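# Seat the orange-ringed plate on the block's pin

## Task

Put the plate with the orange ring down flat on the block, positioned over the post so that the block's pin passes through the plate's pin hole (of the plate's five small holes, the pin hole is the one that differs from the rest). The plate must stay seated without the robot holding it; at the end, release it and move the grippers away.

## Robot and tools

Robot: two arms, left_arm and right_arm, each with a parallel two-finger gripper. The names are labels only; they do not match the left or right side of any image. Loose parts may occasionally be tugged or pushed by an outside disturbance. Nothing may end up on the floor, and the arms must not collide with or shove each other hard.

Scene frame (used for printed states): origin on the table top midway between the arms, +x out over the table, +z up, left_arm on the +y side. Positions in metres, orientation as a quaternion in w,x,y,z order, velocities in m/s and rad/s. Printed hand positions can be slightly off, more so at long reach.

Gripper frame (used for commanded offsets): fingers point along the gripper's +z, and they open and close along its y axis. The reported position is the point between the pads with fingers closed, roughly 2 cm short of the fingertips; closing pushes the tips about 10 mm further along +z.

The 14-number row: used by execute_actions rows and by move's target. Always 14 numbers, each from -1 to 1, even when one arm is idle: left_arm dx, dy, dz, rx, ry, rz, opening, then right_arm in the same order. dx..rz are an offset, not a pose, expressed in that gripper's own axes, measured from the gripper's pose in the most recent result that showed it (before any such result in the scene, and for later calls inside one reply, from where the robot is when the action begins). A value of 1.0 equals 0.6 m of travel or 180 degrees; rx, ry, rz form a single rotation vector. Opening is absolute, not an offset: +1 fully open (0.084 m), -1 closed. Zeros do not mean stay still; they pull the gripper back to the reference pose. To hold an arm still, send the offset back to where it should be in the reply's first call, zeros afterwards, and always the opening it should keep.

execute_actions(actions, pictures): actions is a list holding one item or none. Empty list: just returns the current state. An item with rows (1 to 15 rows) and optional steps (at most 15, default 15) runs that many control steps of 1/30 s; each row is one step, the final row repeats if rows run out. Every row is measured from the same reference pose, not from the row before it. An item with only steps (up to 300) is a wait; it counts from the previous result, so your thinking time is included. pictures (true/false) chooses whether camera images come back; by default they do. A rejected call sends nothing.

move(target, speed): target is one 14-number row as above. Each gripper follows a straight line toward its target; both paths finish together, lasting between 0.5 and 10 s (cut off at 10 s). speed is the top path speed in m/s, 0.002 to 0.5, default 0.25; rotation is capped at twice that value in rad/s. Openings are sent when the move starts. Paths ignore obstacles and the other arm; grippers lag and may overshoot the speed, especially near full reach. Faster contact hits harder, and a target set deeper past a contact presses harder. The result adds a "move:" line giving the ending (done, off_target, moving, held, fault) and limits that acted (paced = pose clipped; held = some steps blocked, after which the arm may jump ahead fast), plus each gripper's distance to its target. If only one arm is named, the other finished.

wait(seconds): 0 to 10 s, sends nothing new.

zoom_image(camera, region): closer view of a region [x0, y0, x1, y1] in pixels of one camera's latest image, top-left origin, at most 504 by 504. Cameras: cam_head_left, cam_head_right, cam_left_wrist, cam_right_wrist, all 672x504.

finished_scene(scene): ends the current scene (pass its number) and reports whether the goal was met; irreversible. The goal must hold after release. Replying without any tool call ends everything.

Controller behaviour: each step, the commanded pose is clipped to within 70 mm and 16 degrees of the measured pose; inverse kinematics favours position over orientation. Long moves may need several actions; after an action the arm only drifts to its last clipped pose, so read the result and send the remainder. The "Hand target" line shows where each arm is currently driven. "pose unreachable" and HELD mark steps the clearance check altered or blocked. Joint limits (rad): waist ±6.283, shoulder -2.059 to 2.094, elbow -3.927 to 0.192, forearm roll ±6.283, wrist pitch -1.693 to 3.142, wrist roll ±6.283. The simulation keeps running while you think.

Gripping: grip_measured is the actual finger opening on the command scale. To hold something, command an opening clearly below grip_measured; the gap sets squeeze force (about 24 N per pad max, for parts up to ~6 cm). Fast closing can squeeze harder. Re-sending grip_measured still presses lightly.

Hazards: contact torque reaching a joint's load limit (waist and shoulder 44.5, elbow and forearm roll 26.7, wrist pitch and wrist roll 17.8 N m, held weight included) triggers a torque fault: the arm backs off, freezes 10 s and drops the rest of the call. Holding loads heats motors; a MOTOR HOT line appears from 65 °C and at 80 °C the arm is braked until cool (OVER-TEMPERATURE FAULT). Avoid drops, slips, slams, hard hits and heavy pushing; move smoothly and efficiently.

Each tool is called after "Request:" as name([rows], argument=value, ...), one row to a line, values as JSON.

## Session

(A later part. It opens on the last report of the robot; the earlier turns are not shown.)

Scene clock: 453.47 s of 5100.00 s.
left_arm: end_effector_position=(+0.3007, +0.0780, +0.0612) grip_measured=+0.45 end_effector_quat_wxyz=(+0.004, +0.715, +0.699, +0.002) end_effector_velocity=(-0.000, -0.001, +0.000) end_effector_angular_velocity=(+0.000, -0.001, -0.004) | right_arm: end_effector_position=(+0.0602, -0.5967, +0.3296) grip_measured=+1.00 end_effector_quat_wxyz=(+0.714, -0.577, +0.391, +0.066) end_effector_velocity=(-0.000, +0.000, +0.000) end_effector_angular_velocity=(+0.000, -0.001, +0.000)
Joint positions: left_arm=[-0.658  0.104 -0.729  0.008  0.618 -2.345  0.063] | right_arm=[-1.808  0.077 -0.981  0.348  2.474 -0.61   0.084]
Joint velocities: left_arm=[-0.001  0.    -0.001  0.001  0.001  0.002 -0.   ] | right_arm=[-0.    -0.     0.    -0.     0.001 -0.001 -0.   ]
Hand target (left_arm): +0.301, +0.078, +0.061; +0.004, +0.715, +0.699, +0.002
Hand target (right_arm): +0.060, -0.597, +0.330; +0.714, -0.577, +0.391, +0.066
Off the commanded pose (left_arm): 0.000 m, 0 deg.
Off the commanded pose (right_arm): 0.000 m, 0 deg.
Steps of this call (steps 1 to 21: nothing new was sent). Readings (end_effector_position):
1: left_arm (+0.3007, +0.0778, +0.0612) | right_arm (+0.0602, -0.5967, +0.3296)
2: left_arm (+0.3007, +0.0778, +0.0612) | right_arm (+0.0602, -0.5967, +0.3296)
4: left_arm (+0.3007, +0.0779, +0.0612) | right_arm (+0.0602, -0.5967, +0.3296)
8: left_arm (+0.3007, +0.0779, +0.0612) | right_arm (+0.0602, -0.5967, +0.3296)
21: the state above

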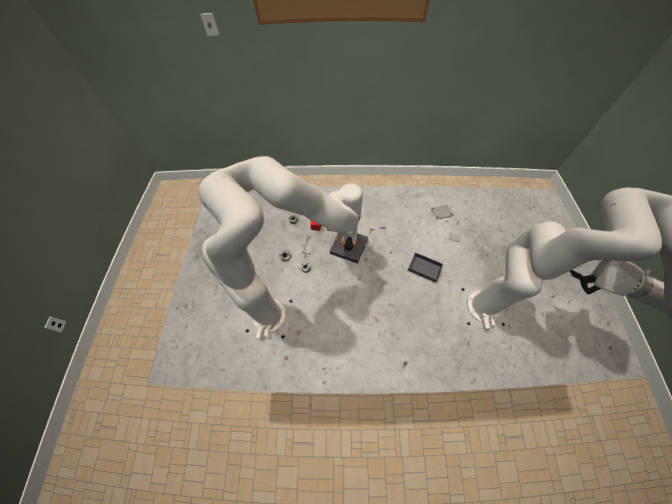

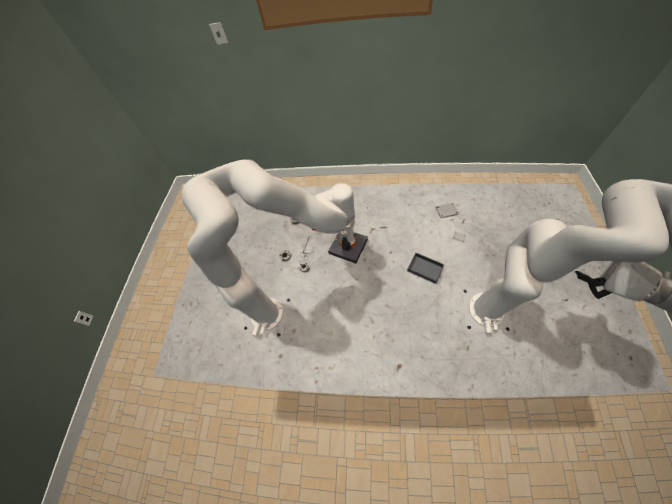

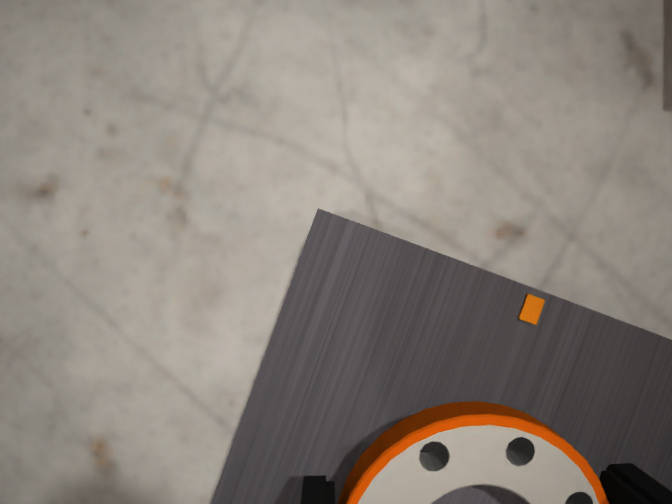

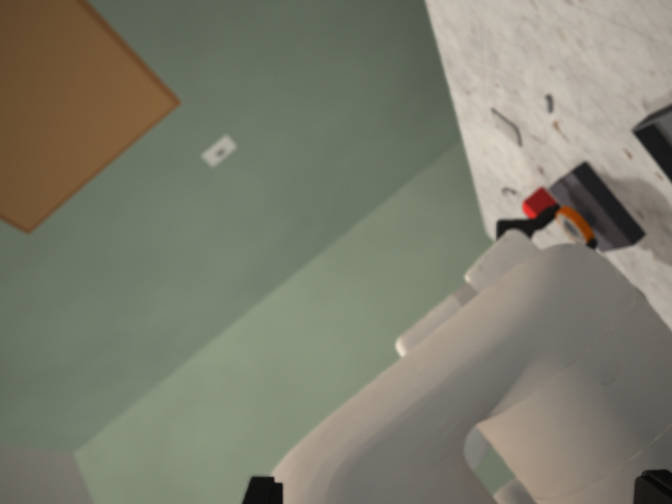

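Descend slowly to ~0.0568.

Request:
move(target=[0,0.0003,0.0073,0,0,0,-0.6,0,0,0,0,0,0,1], speed=0.004)

Request:
wait(seconds=0.7)

Scene clock: 460.50 s of 5100.00 s.
left_arm: end_effector_position=(+0.3013, +0.0774, +0.0573) grip_measured=+0.45 end_effector_quat_wxyz=(+0.005, +0.715, +0.699, +0.002) end_effector_velocity=(-0.000, +0.000, -0.000) end_effector_angular_velocity=(+0.001, +0.000, -0.001) | right_arm: end_effector_position=(+0.0602, -0.5967, +0.3296) grip_measured=+1.00 end_effector_quat_wxyz=(+0.714, -0.577, +0.391, +0.066) end_effector_velocity=(+0.000, +0.000, +0.000) end_effector_angular_velocity=(+0.001, -0.001, +0.002)
Joint positions: left_arm=[-0.658  0.115 -0.729  0.008  0.604 -2.345  0.063] | right_arm=[-1.808  0.077 -0.981  0.348  2.474 -0.61   0.084]
Joint velocities: left_arm=[-0.001  0.001 -0.     0.001  0.    -0.001  0.   ] | right_arm=[ 0.001  0.     0.    -0.     0.001 -0.    -0.   ]
Hand target (left_arm): +0.301, +0.078, +0.057; +0.004, +0.715, +0.699, +0.002
Hand target (right_arm): +0.060, -0.597, +0.330; +0.714, -0.577, +0.391, +0.066
Off the commanded pose (left_arm): 0.001 m, 0 deg.
Off the commanded pose (right_arm): 0.000 m, 0 deg.
After step 90, 2.73 s passed at rest.
move: done

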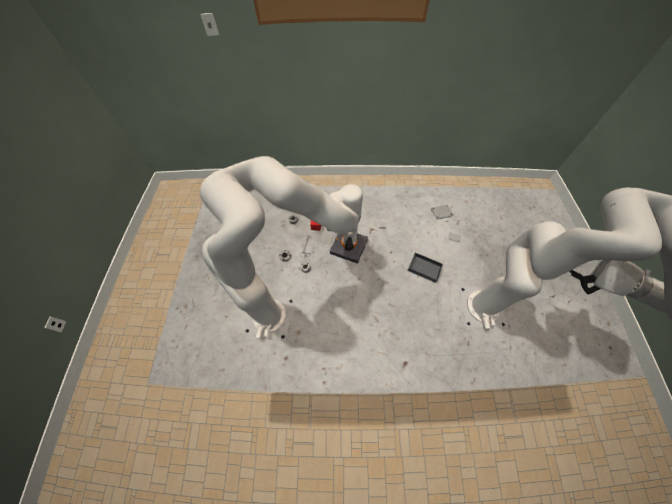

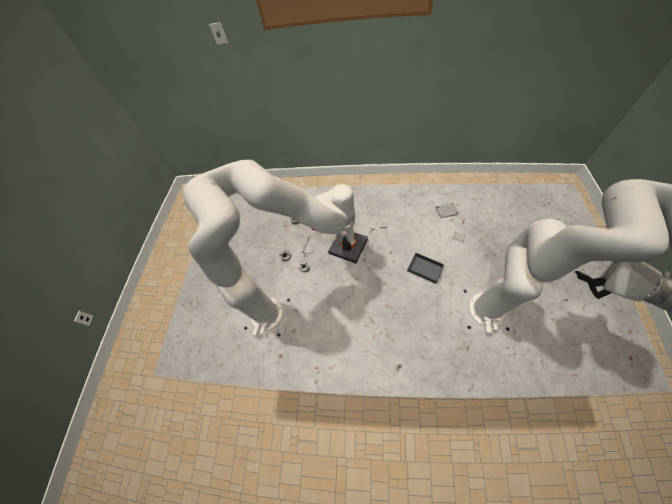

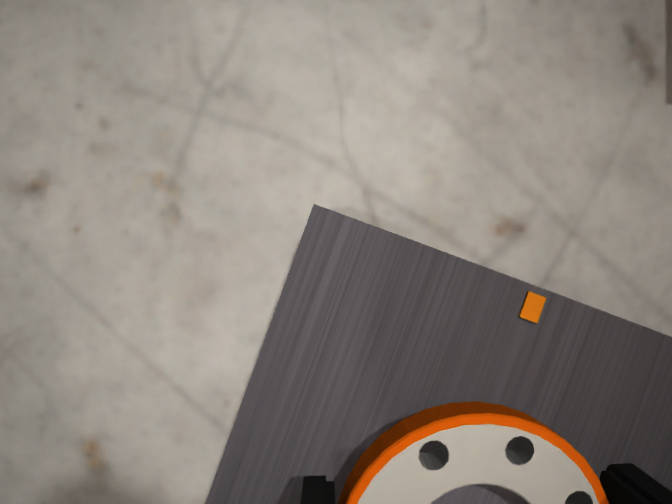

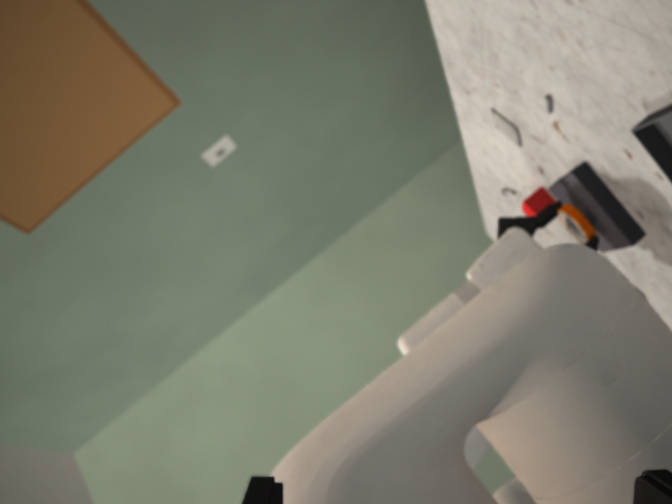

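Scene clock: 461.20 s of 5100.00 s.
left_arm: end_effector_position=(+0.3012, +0.0777, +0.0571) grip_measured=+0.45 end_effector_quat_wxyz=(+0.004, +0.715, +0.699, +0.002) end_effector_velocity=(-0.000, +0.000, -0.000) end_effector_angular_velocity=(+0.001, +0.001, -0.001) | right_arm: end_effector_position=(+0.0602, -0.5967, +0.3296) grip_measured=+1.00 end_effector_quat_wxyz=(+0.714, -0.577, +0.391, +0.066) end_effector_velocity=(-0.000, +0.000, +0.000) end_effector_angular_velocity=(+0.001, +0.000, -0.000)
Joint positions: left_arm=[-0.658  0.115 -0.728  0.008  0.604 -2.345  0.063] | right_arm=[-1.808  0.077 -0.981  0.348  2.474 -0.61   0.084]
Joint velocities: left_arm=[ 0.     0.001 -0.    -0.     0.001  0.001  0.   ] | right_arm=[-0.001  0.    -0.    -0.001  0.001  0.    -0.   ]
Hand target (left_arm): +0.301, +0.078, +0.057; +0.004, +0.715, +0.699, +0.002
Hand target (right_arm): +0.060, -0.597, +0.330; +0.714, -0.577, +0.391, +0.066
Off the commanded pose (left_arm): 0.000 m, 0 deg.
Off the commanded pose (right_arm): 0.000 m, 0 deg.
Steps of this call (steps 1 to 21: nothing new was sent). Readings (end_effector_position):
1: left_arm (+0.3013, +0.0775, +0.0572) | right_arm (+0.0602, -0.5967, +0.3296)
2: left_arm (+0.3013, +0.0775, +0.0572) | right_arm (+0.0602, -0.5967, +0.3296)
4: left_arm (+0.3013, +0.0775, +0.0572) | right_arm (+0.0602, -0.5967, +0.3296)
8: left_arm (+0.3013, +0.0775, +0.0572) | right_arm (+0.0602, -0.5967, +0.3296)
21: the state above

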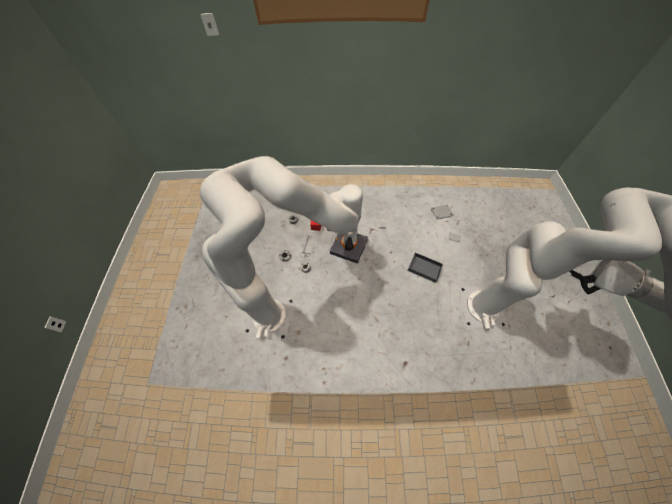

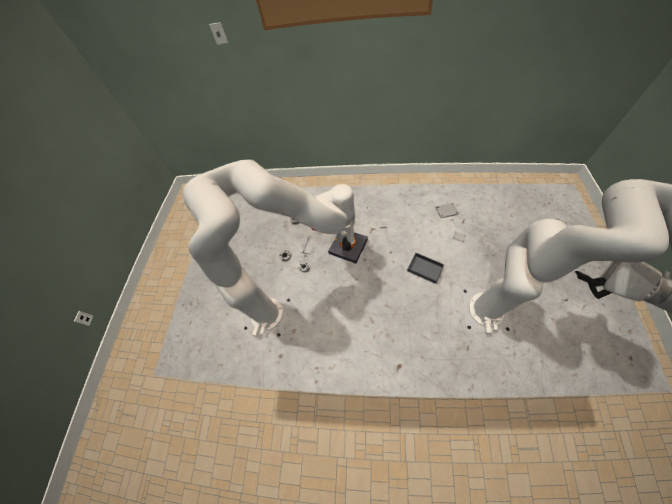

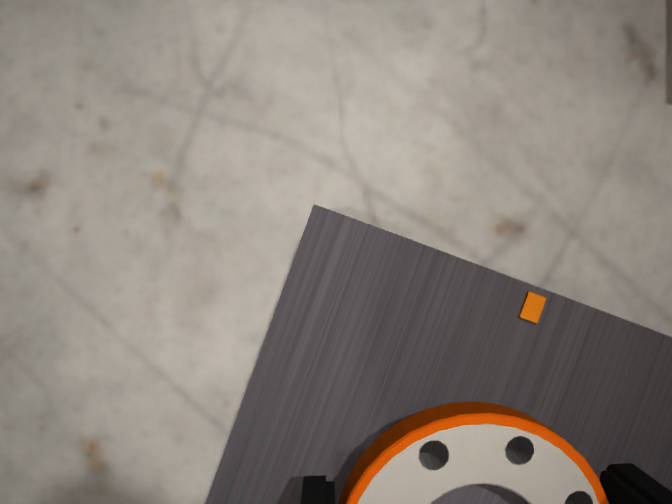

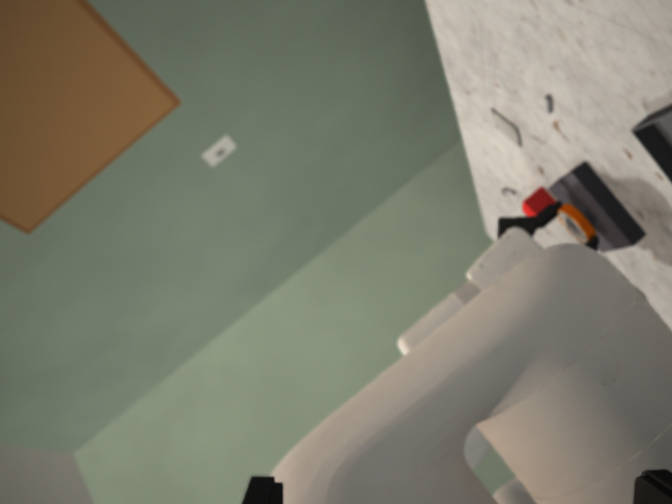

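Request:
move(target=[-0.0022,0,-0.0004,0,0,0,-0.6,0,0,0,0,0,0,1], speed=0.003)

Request:
wait(seconds=1.0)

Request:
zoom_image(camera="cam_left_wrist", region=[372, 384, 612, 504])

Scene clock: 464.10 s of 5100.00 s.
left_arm: end_effector_position=(+0.3009, +0.0772, +0.0568) grip_measured=+0.45 end_effector_quat_wxyz=(+0.003, +0.715, +0.699, +0.002) end_effector_velocity=(+0.001, -0.001, +0.000) end_effector_angular_velocity=(-0.002, -0.002, +0.000) | right_arm: end_effector_position=(+0.0602, -0.5967, +0.3296) grip_measured=+1.00 end_effector_quat_wxyz=(+0.714, -0.577, +0.391, +0.066) end_effector_velocity=(-0.000, -0.000, +0.000) end_effector_angular_velocity=(-0.001, +0.001, -0.000)
Joint positions: left_arm=[-0.659  0.118 -0.731  0.008  0.607 -2.347  0.063] | right_arm=[-1.808  0.077 -0.981  0.348  2.474 -0.61   0.084]
Joint velocities: left_arm=[ 0.     0.001 -0.001 -0.001 -0.002  0.    -0.   ] | right_arm=[-0.    -0.    -0.001  0.    -0.     0.     0.   ]
Hand target (left_arm): +0.301, +0.076, +0.057; +0.004, +0.715, +0.699, +0.002
Hand target (right_arm): +0.060, -0.597, +0.330; +0.714, -0.577, +0.391, +0.066
Off the commanded pose (left_arm): 0.001 m, 0 deg.
Off the commanded pose (right_arm): 0.000 m, 0 deg.
move: done

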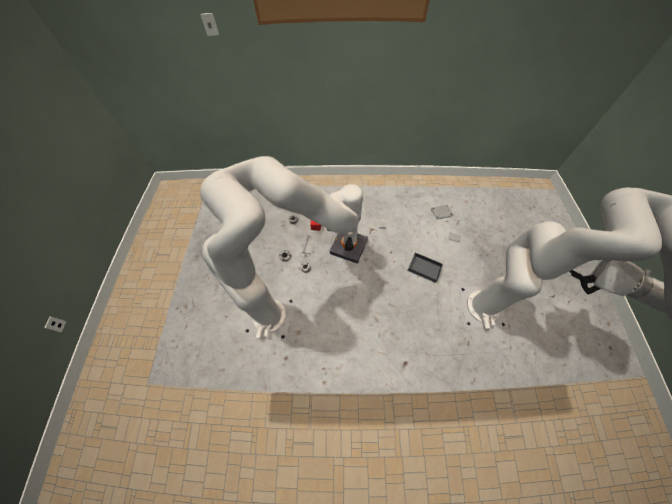

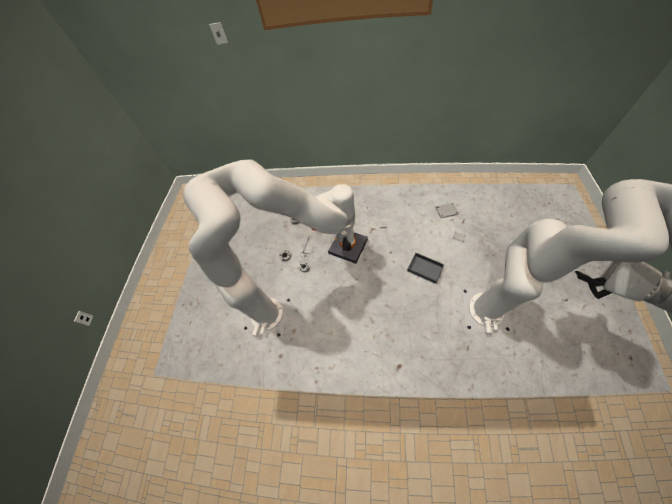

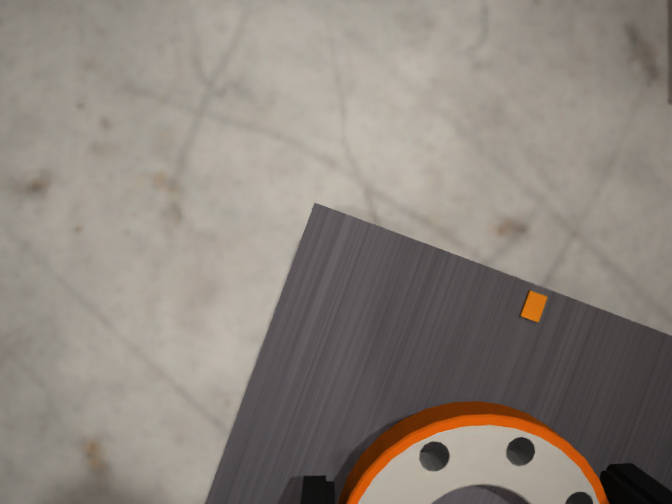

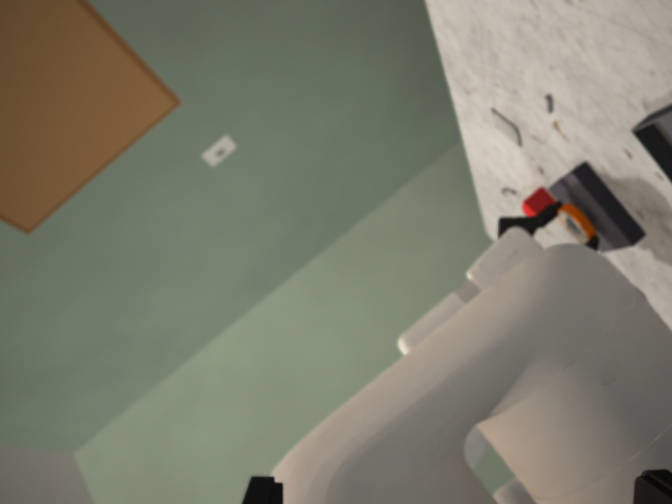

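Scene clock: 465.10 s of 5100.00 s.
left_arm: end_effector_position=(+0.3009, +0.0766, +0.0570) grip_measured=+0.45 end_effector_quat_wxyz=(+0.004, +0.715, +0.699, +0.002) end_effector_velocity=(-0.000, +0.000, -0.000) end_effector_angular_velocity=(-0.000, +0.000, -0.000) | right_arm: end_effector_position=(+0.0602, -0.5967, +0.3296) grip_measured=+1.00 end_effector_quat_wxyz=(+0.714, -0.577, +0.391, +0.066) end_effector_velocity=(-0.000, -0.000, +0.000) end_effector_angular_velocity=(+0.000, -0.000, -0.001)
Joint positions: left_arm=[-0.66   0.118 -0.731  0.008  0.606 -2.347  0.063] | right_arm=[-1.808  0.077 -0.981  0.348  2.474 -0.61   0.084]
Joint velocities: left_arm=[-0.    -0.001  0.001 -0.001  0.     0.    -0.   ] | right_arm=[-0.002  0.    -0.001 -0.     0.001  0.     0.   ]
Hand target (left_arm): +0.301, +0.076, +0.057; +0.004, +0.715, +0.699, +0.002
Hand target (right_arm): +0.060, -0.597, +0.330; +0.714, -0.577, +0.391, +0.066
Off the commanded pose (left_arm): 0.001 m, 0 deg.
Off the commanded pose (right_arm): 0.000 m, 0 deg.
Steps of this call (steps 1 to 30: nothing new was sent). Readings (end_effector_position):
1: left_arm (+0.3009, +0.0772, +0.0568) | right_arm (+0.0602, -0.5967, +0.3296)
2: left_arm (+0.3009, +0.0771, +0.0568) | right_arm (+0.0602, -0.5967, +0.3296)
4: left_arm (+0.3009, +0.0771, +0.0568) | right_arm (+0.0602, -0.5967, +0.3296)
8: left_arm (+0.3007, +0.0769, +0.0568) | right_arm (+0.0602, -0.5967, +0.3296)
30: the state above

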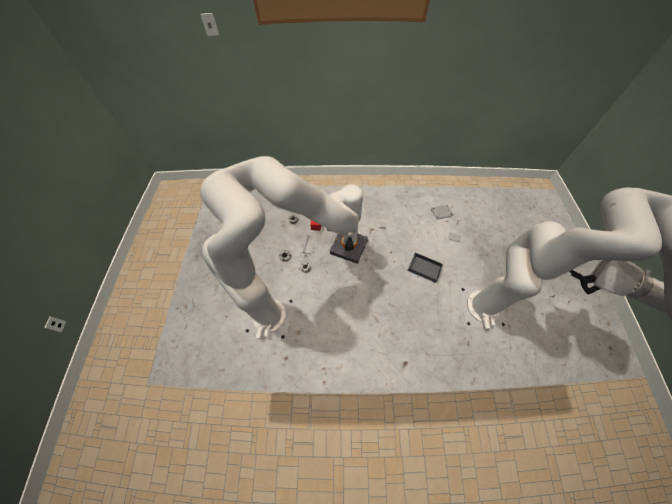

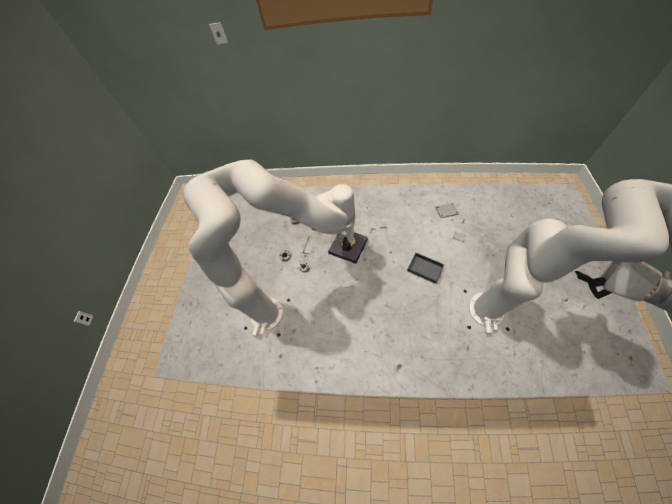

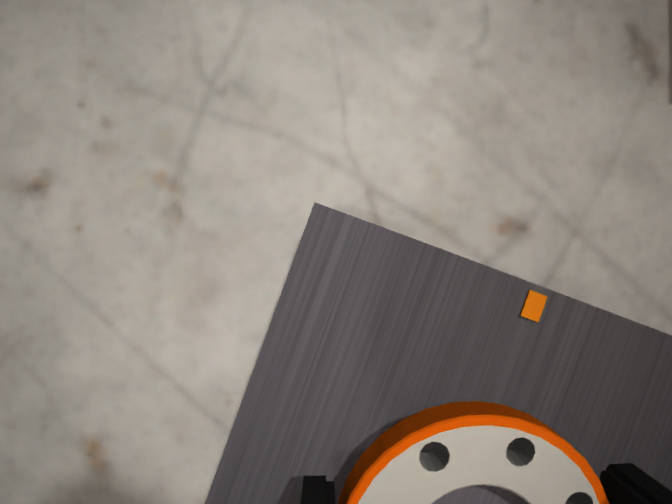

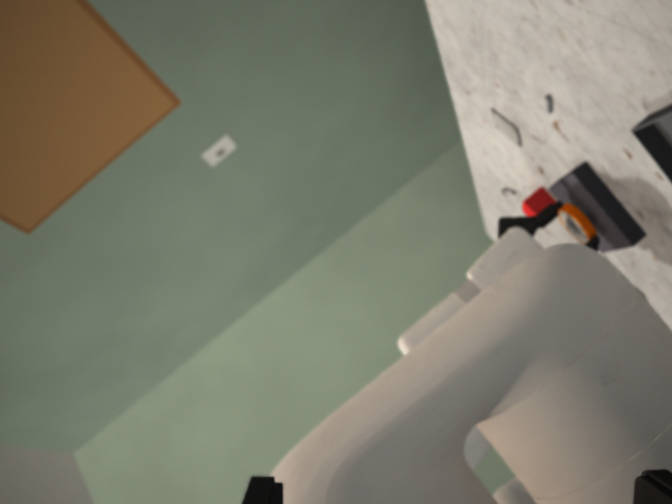

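Region (372, 384, 612, 504) of cam_left_wrist's 672x504 image, scaled by 2.100, with more detail than that image has.

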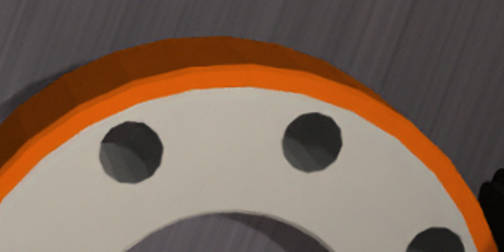

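Request:
move(target=[0.0005,0,0.007,0,0,0,-0.6,0,0,0,0,0,0,1], speed=0.005)

Request:
wait(seconds=0.5)

Scene clock: 467.67 s of 5100.00 s.
left_arm: end_effector_position=(+0.3010, +0.0767, +0.0530) grip_measured=+0.45 end_effector_quat_wxyz=(+0.004, +0.716, +0.699, +0.002) end_effector_velocity=(+0.001, -0.000, -0.000) end_effector_angular_velocity=(-0.000, -0.000, -0.000) | right_arm: end_effector_position=(+0.0602, -0.5967, +0.3296) grip_measured=+1.00 end_effector_quat_wxyz=(+0.714, -0.577, +0.391, +0.066) end_effector_velocity=(-0.000, -0.000, +0.000) end_effector_angular_velocity=(-0.000, -0.001, -0.002)
Joint positions: left_arm=[-0.659  0.128 -0.729  0.008  0.593 -2.346  0.063] | right_arm=[-1.808  0.077 -0.981  0.348  2.474 -0.61   0.084]
Joint velocities: left_arm=[ 0.001  0.001 -0.001  0.    -0.001  0.001 -0.   ] | right_arm=[-0.002 -0.    -0.     0.001  0.     0.    -0.   ]
Hand target (left_arm): +0.301, +0.077, +0.053; +0.004, +0.715, +0.699, +0.002
Hand target (right_arm): +0.060, -0.597, +0.330; +0.714, -0.577, +0.391, +0.066
Off the commanded pose (left_arm): 0.000 m, 0 deg.
Off the commanded pose (right_arm): 0.000 m, 0 deg.
move: done

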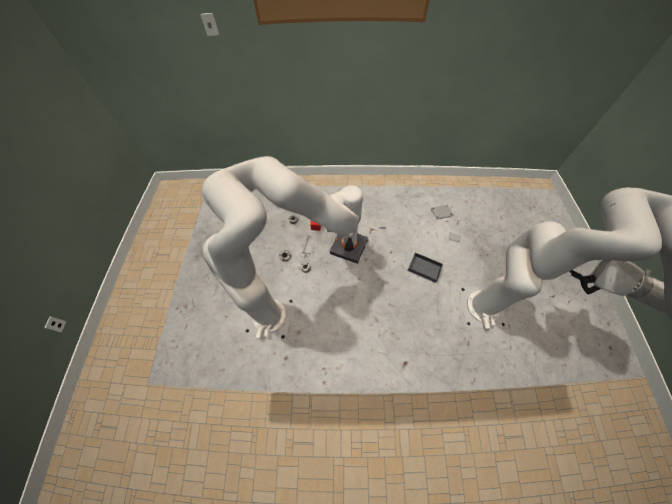

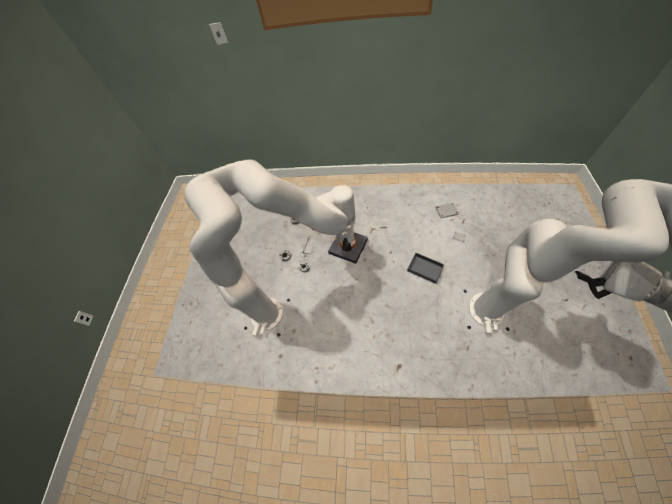

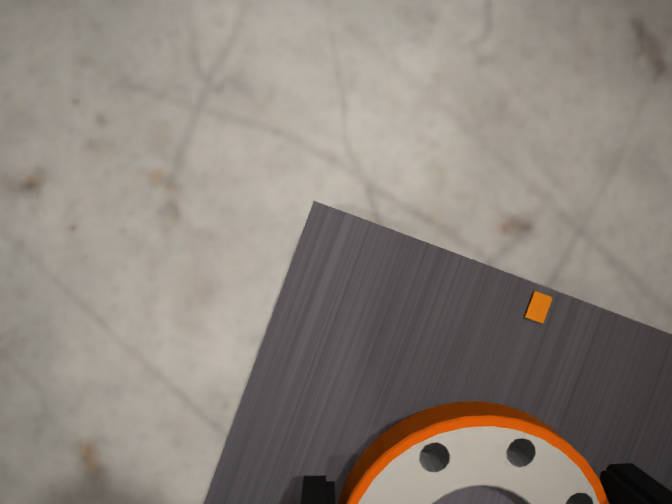

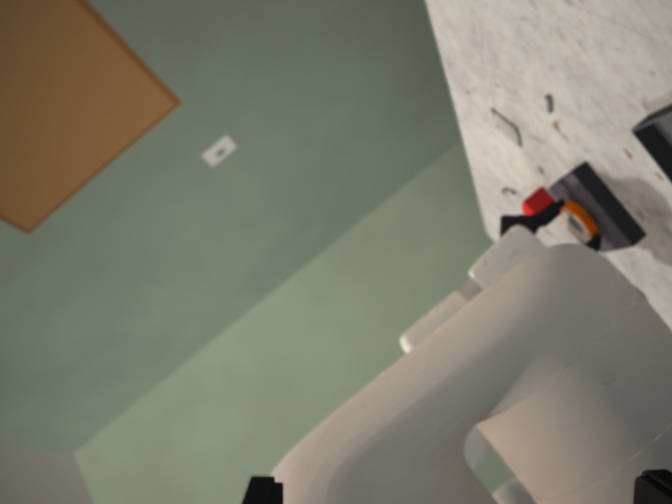

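Scene clock: 468.17 s of 5100.00 s.
left_arm: end_effector_position=(+0.3010, +0.0768, +0.0529) grip_measured=+0.45 end_effector_quat_wxyz=(+0.004, +0.715, +0.699, +0.002) end_effector_velocity=(+0.000, +0.001, -0.000) end_effector_angular_velocity=(+0.001, +0.001, +0.002) | right_arm: end_effector_position=(+0.0602, -0.5967, +0.3296) grip_measured=+1.00 end_effector_quat_wxyz=(+0.714, -0.577, +0.391, +0.066) end_effector_velocity=(+0.000, -0.000, +0.000) end_effector_angular_velocity=(-0.000, -0.002, -0.002)
Joint positions: left_arm=[-0.659  0.128 -0.729  0.008  0.593 -2.346  0.063] | right_arm=[-1.808  0.077 -0.981  0.348  2.474 -0.61   0.084]
Joint velocities: left_arm=[ 0.001  0.001 -0.    -0.     0.002 -0.    -0.   ] | right_arm=[-0.001 -0.     0.     0.002  0.    -0.     0.   ]
Hand target (left_arm): +0.301, +0.077, +0.053; +0.004, +0.715, +0.699, +0.002
Hand target (right_arm): +0.060, -0.597, +0.330; +0.714, -0.577, +0.391, +0.066
Off the commanded pose (left_arm): 0.000 m, 0 deg.
Off the commanded pose (right_arm): 0.000 m, 0 deg.
Steps of this call (steps 1 to 15: nothing new was sent). Readings (end_effector_position):
1: left_arm (+0.3010, +0.0767, +0.0530) | right_arm (+0.0602, -0.5967, +0.3296)
2: left_arm (+0.3010, +0.0767, +0.0530) | right_arm (+0.0602, -0.5967, +0.3296)
4: left_arm (+0.3010, +0.0767, +0.0529) | right_arm (+0.0602, -0.5967, +0.3296)
8: left_arm (+0.3010, +0.0767, +0.0529) | right_arm (+0.0602, -0.5967, +0.3296)
15: the state above

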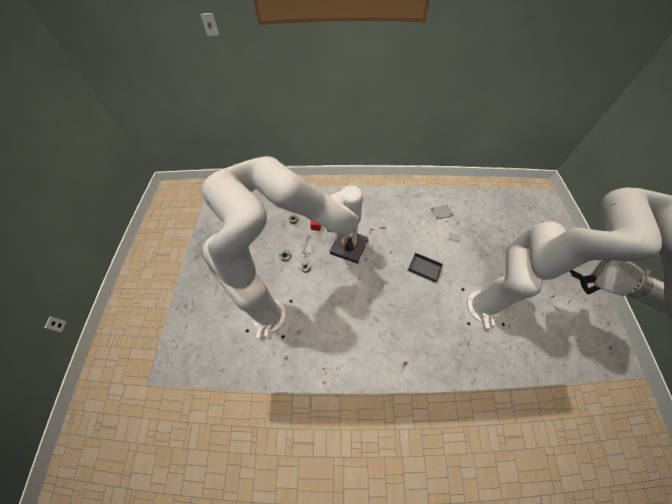

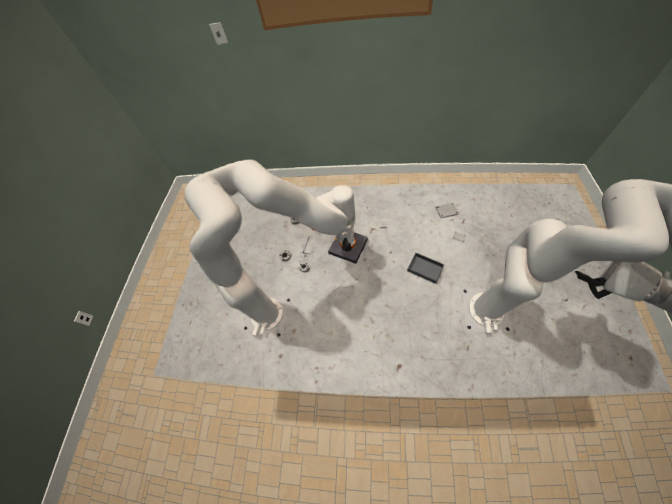

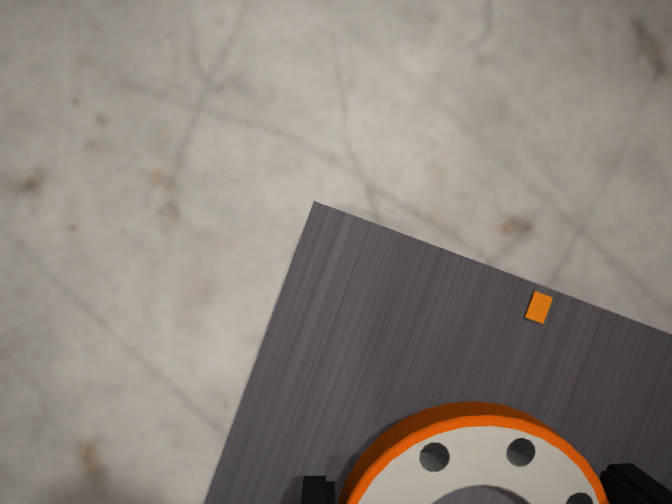

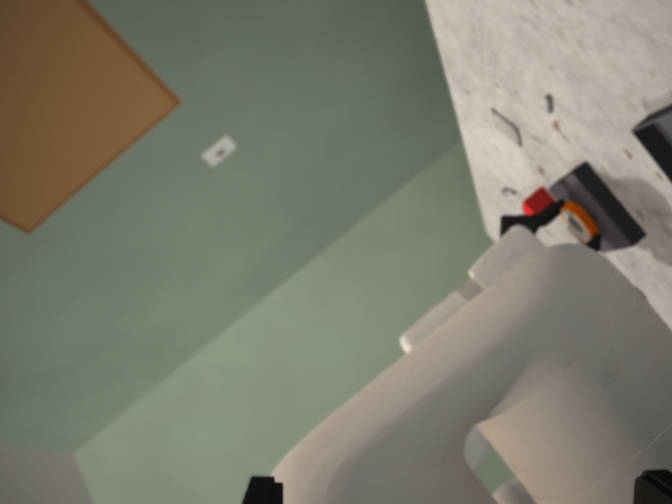

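Going in. Continue to 0.046 (pin zone), with a bit more relief forward.

Request:
move(target=[0.0005,0,0.0115,0,0,0,-0.6,0,0,0,0,0,0,1], speed=0.006)

Request:
wait(seconds=0.5)

Request:
zoom_image(camera="cam_left_wrist", region=[372, 384, 612, 504])

Scene clock: 472.43 s of 5100.00 s.
left_arm: end_effector_position=(+0.3010, +0.0770, +0.0460) grip_measured=+0.45 end_effector_quat_wxyz=(+0.004, +0.716, +0.699, +0.002) end_effector_velocity=(+0.000, -0.000, -0.000) end_effector_angular_velocity=(-0.001, +0.000, +0.003) | right_arm: end_effector_position=(+0.0602, -0.5967, +0.3296) grip_measured=+1.00 end_effector_quat_wxyz=(+0.714, -0.577, +0.391, +0.066) end_effector_velocity=(+0.000, -0.000, -0.000) end_effector_angular_velocity=(-0.001, -0.001, -0.000)
Joint positions: left_arm=[-0.659  0.145 -0.726  0.008  0.573 -2.346  0.063] | right_arm=[-1.808  0.077 -0.981  0.348  2.474 -0.61   0.084]
Joint velocities: left_arm=[ 0.001  0.002 -0.001 -0.001 -0.002 -0.001 -0.   ] | right_arm=[ 0.001  0.     0.     0.001 -0.001 -0.001 -0.   ]
Hand target (left_arm): +0.301, +0.077, +0.046; +0.004, +0.715, +0.699, +0.002
Hand target (right_arm): +0.060, -0.597, +0.330; +0.714, -0.577, +0.391, +0.066
Off the commanded pose (left_arm): 0.000 m, 0 deg.
Off the commanded pose (right_arm): 0.000 m, 0 deg.
move: done

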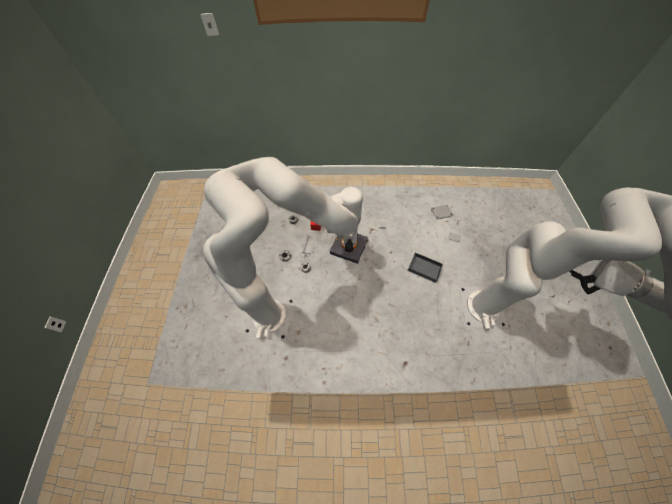

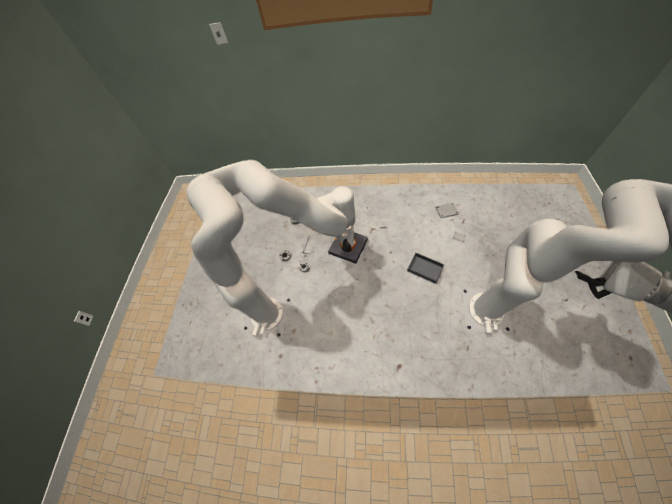

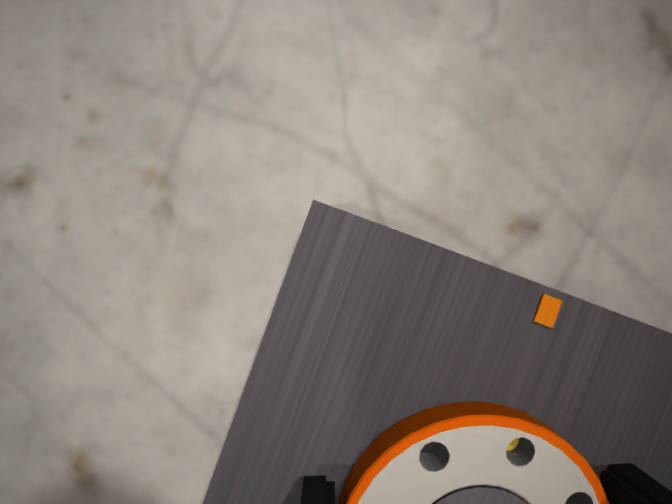

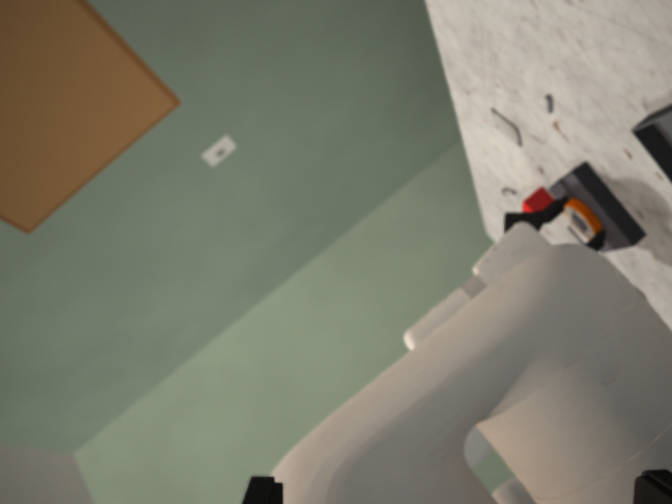

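Scene clock: 472.93 s of 5100.00 s.
left_arm: end_effector_position=(+0.3010, +0.0770, +0.0460) grip_measured=+0.45 end_effector_quat_wxyz=(+0.004, +0.716, +0.699, +0.002) end_effector_velocity=(+0.000, -0.000, +0.000) end_effector_angular_velocity=(-0.001, -0.001, -0.000) | right_arm: end_effector_position=(+0.0602, -0.5967, +0.3296) grip_measured=+1.00 end_effector_quat_wxyz=(+0.714, -0.577, +0.391, +0.066) end_effector_velocity=(-0.000, -0.000, -0.000) end_effector_angular_velocity=(-0.001, +0.000, -0.000)
Joint positions: left_arm=[-0.659  0.145 -0.726  0.008  0.573 -2.346  0.063] | right_arm=[-1.808  0.077 -0.981  0.348  2.474 -0.61   0.084]
Joint velocities: left_arm=[-0.    -0.    -0.001 -0.    -0.     0.    -0.   ] | right_arm=[-0.     0.    -0.    -0.001 -0.001 -0.001  0.   ]
Hand target (left_arm): +0.301, +0.077, +0.046; +0.004, +0.715, +0.699, +0.002
Hand target (right_arm): +0.060, -0.597, +0.330; +0.714, -0.577, +0.391, +0.066
Off the commanded pose (left_arm): 0.000 m, 0 deg.
Off the commanded pose (right_arm): 0.000 m, 0 deg.
Steps of this call (steps 1 to 15: nothing new was sent). Readings (end_effector_position):
1: left_arm (+0.3010, +0.0770, +0.0460) | right_arm (+0.0602, -0.5967, +0.3296)
2: left_arm (+0.3010, +0.0770, +0.0460) | right_arm (+0.0602, -0.5967, +0.3296)
4: left_arm (+0.3010, +0.0770, +0.0460) | right_arm (+0.0602, -0.5967, +0.3296)
8: left_arm (+0.3010, +0.0770, +0.0460) | right_arm (+0.0602, -0.5967, +0.3296)
15: the state above

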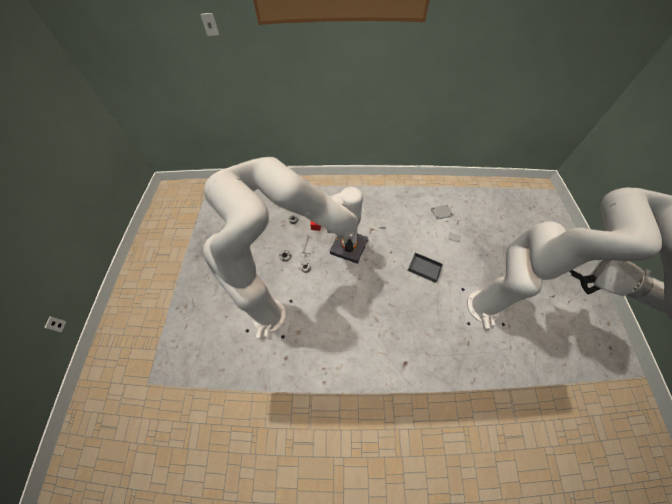

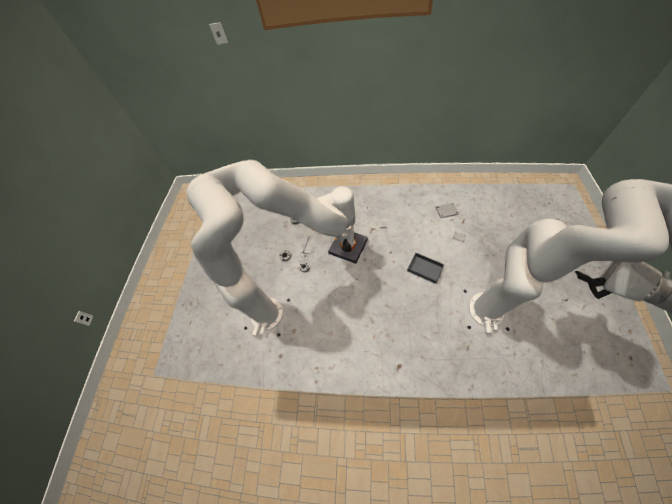

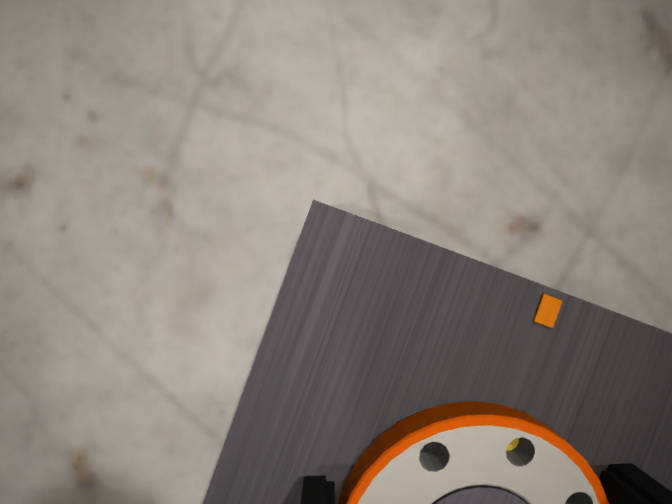

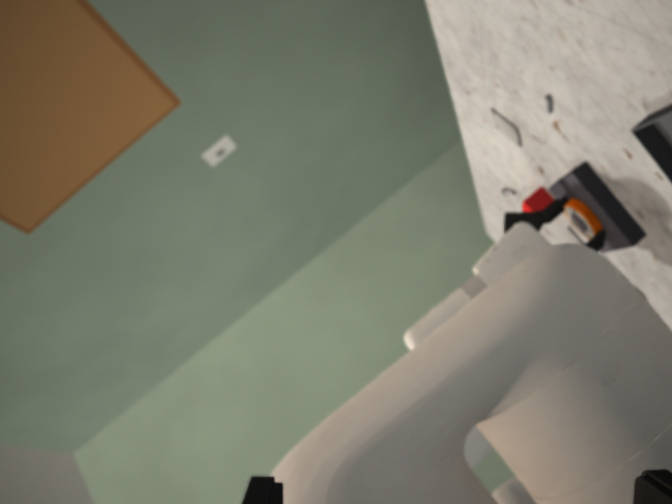

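Region (372, 384, 612, 504) of cam_left_wrist's 672x504 image, scaled by 2.100, with more detail than that image has.

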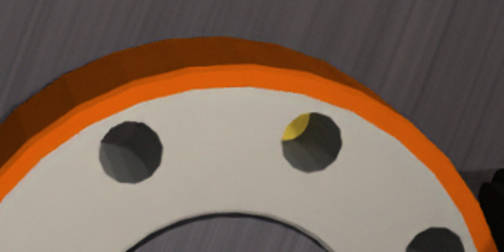

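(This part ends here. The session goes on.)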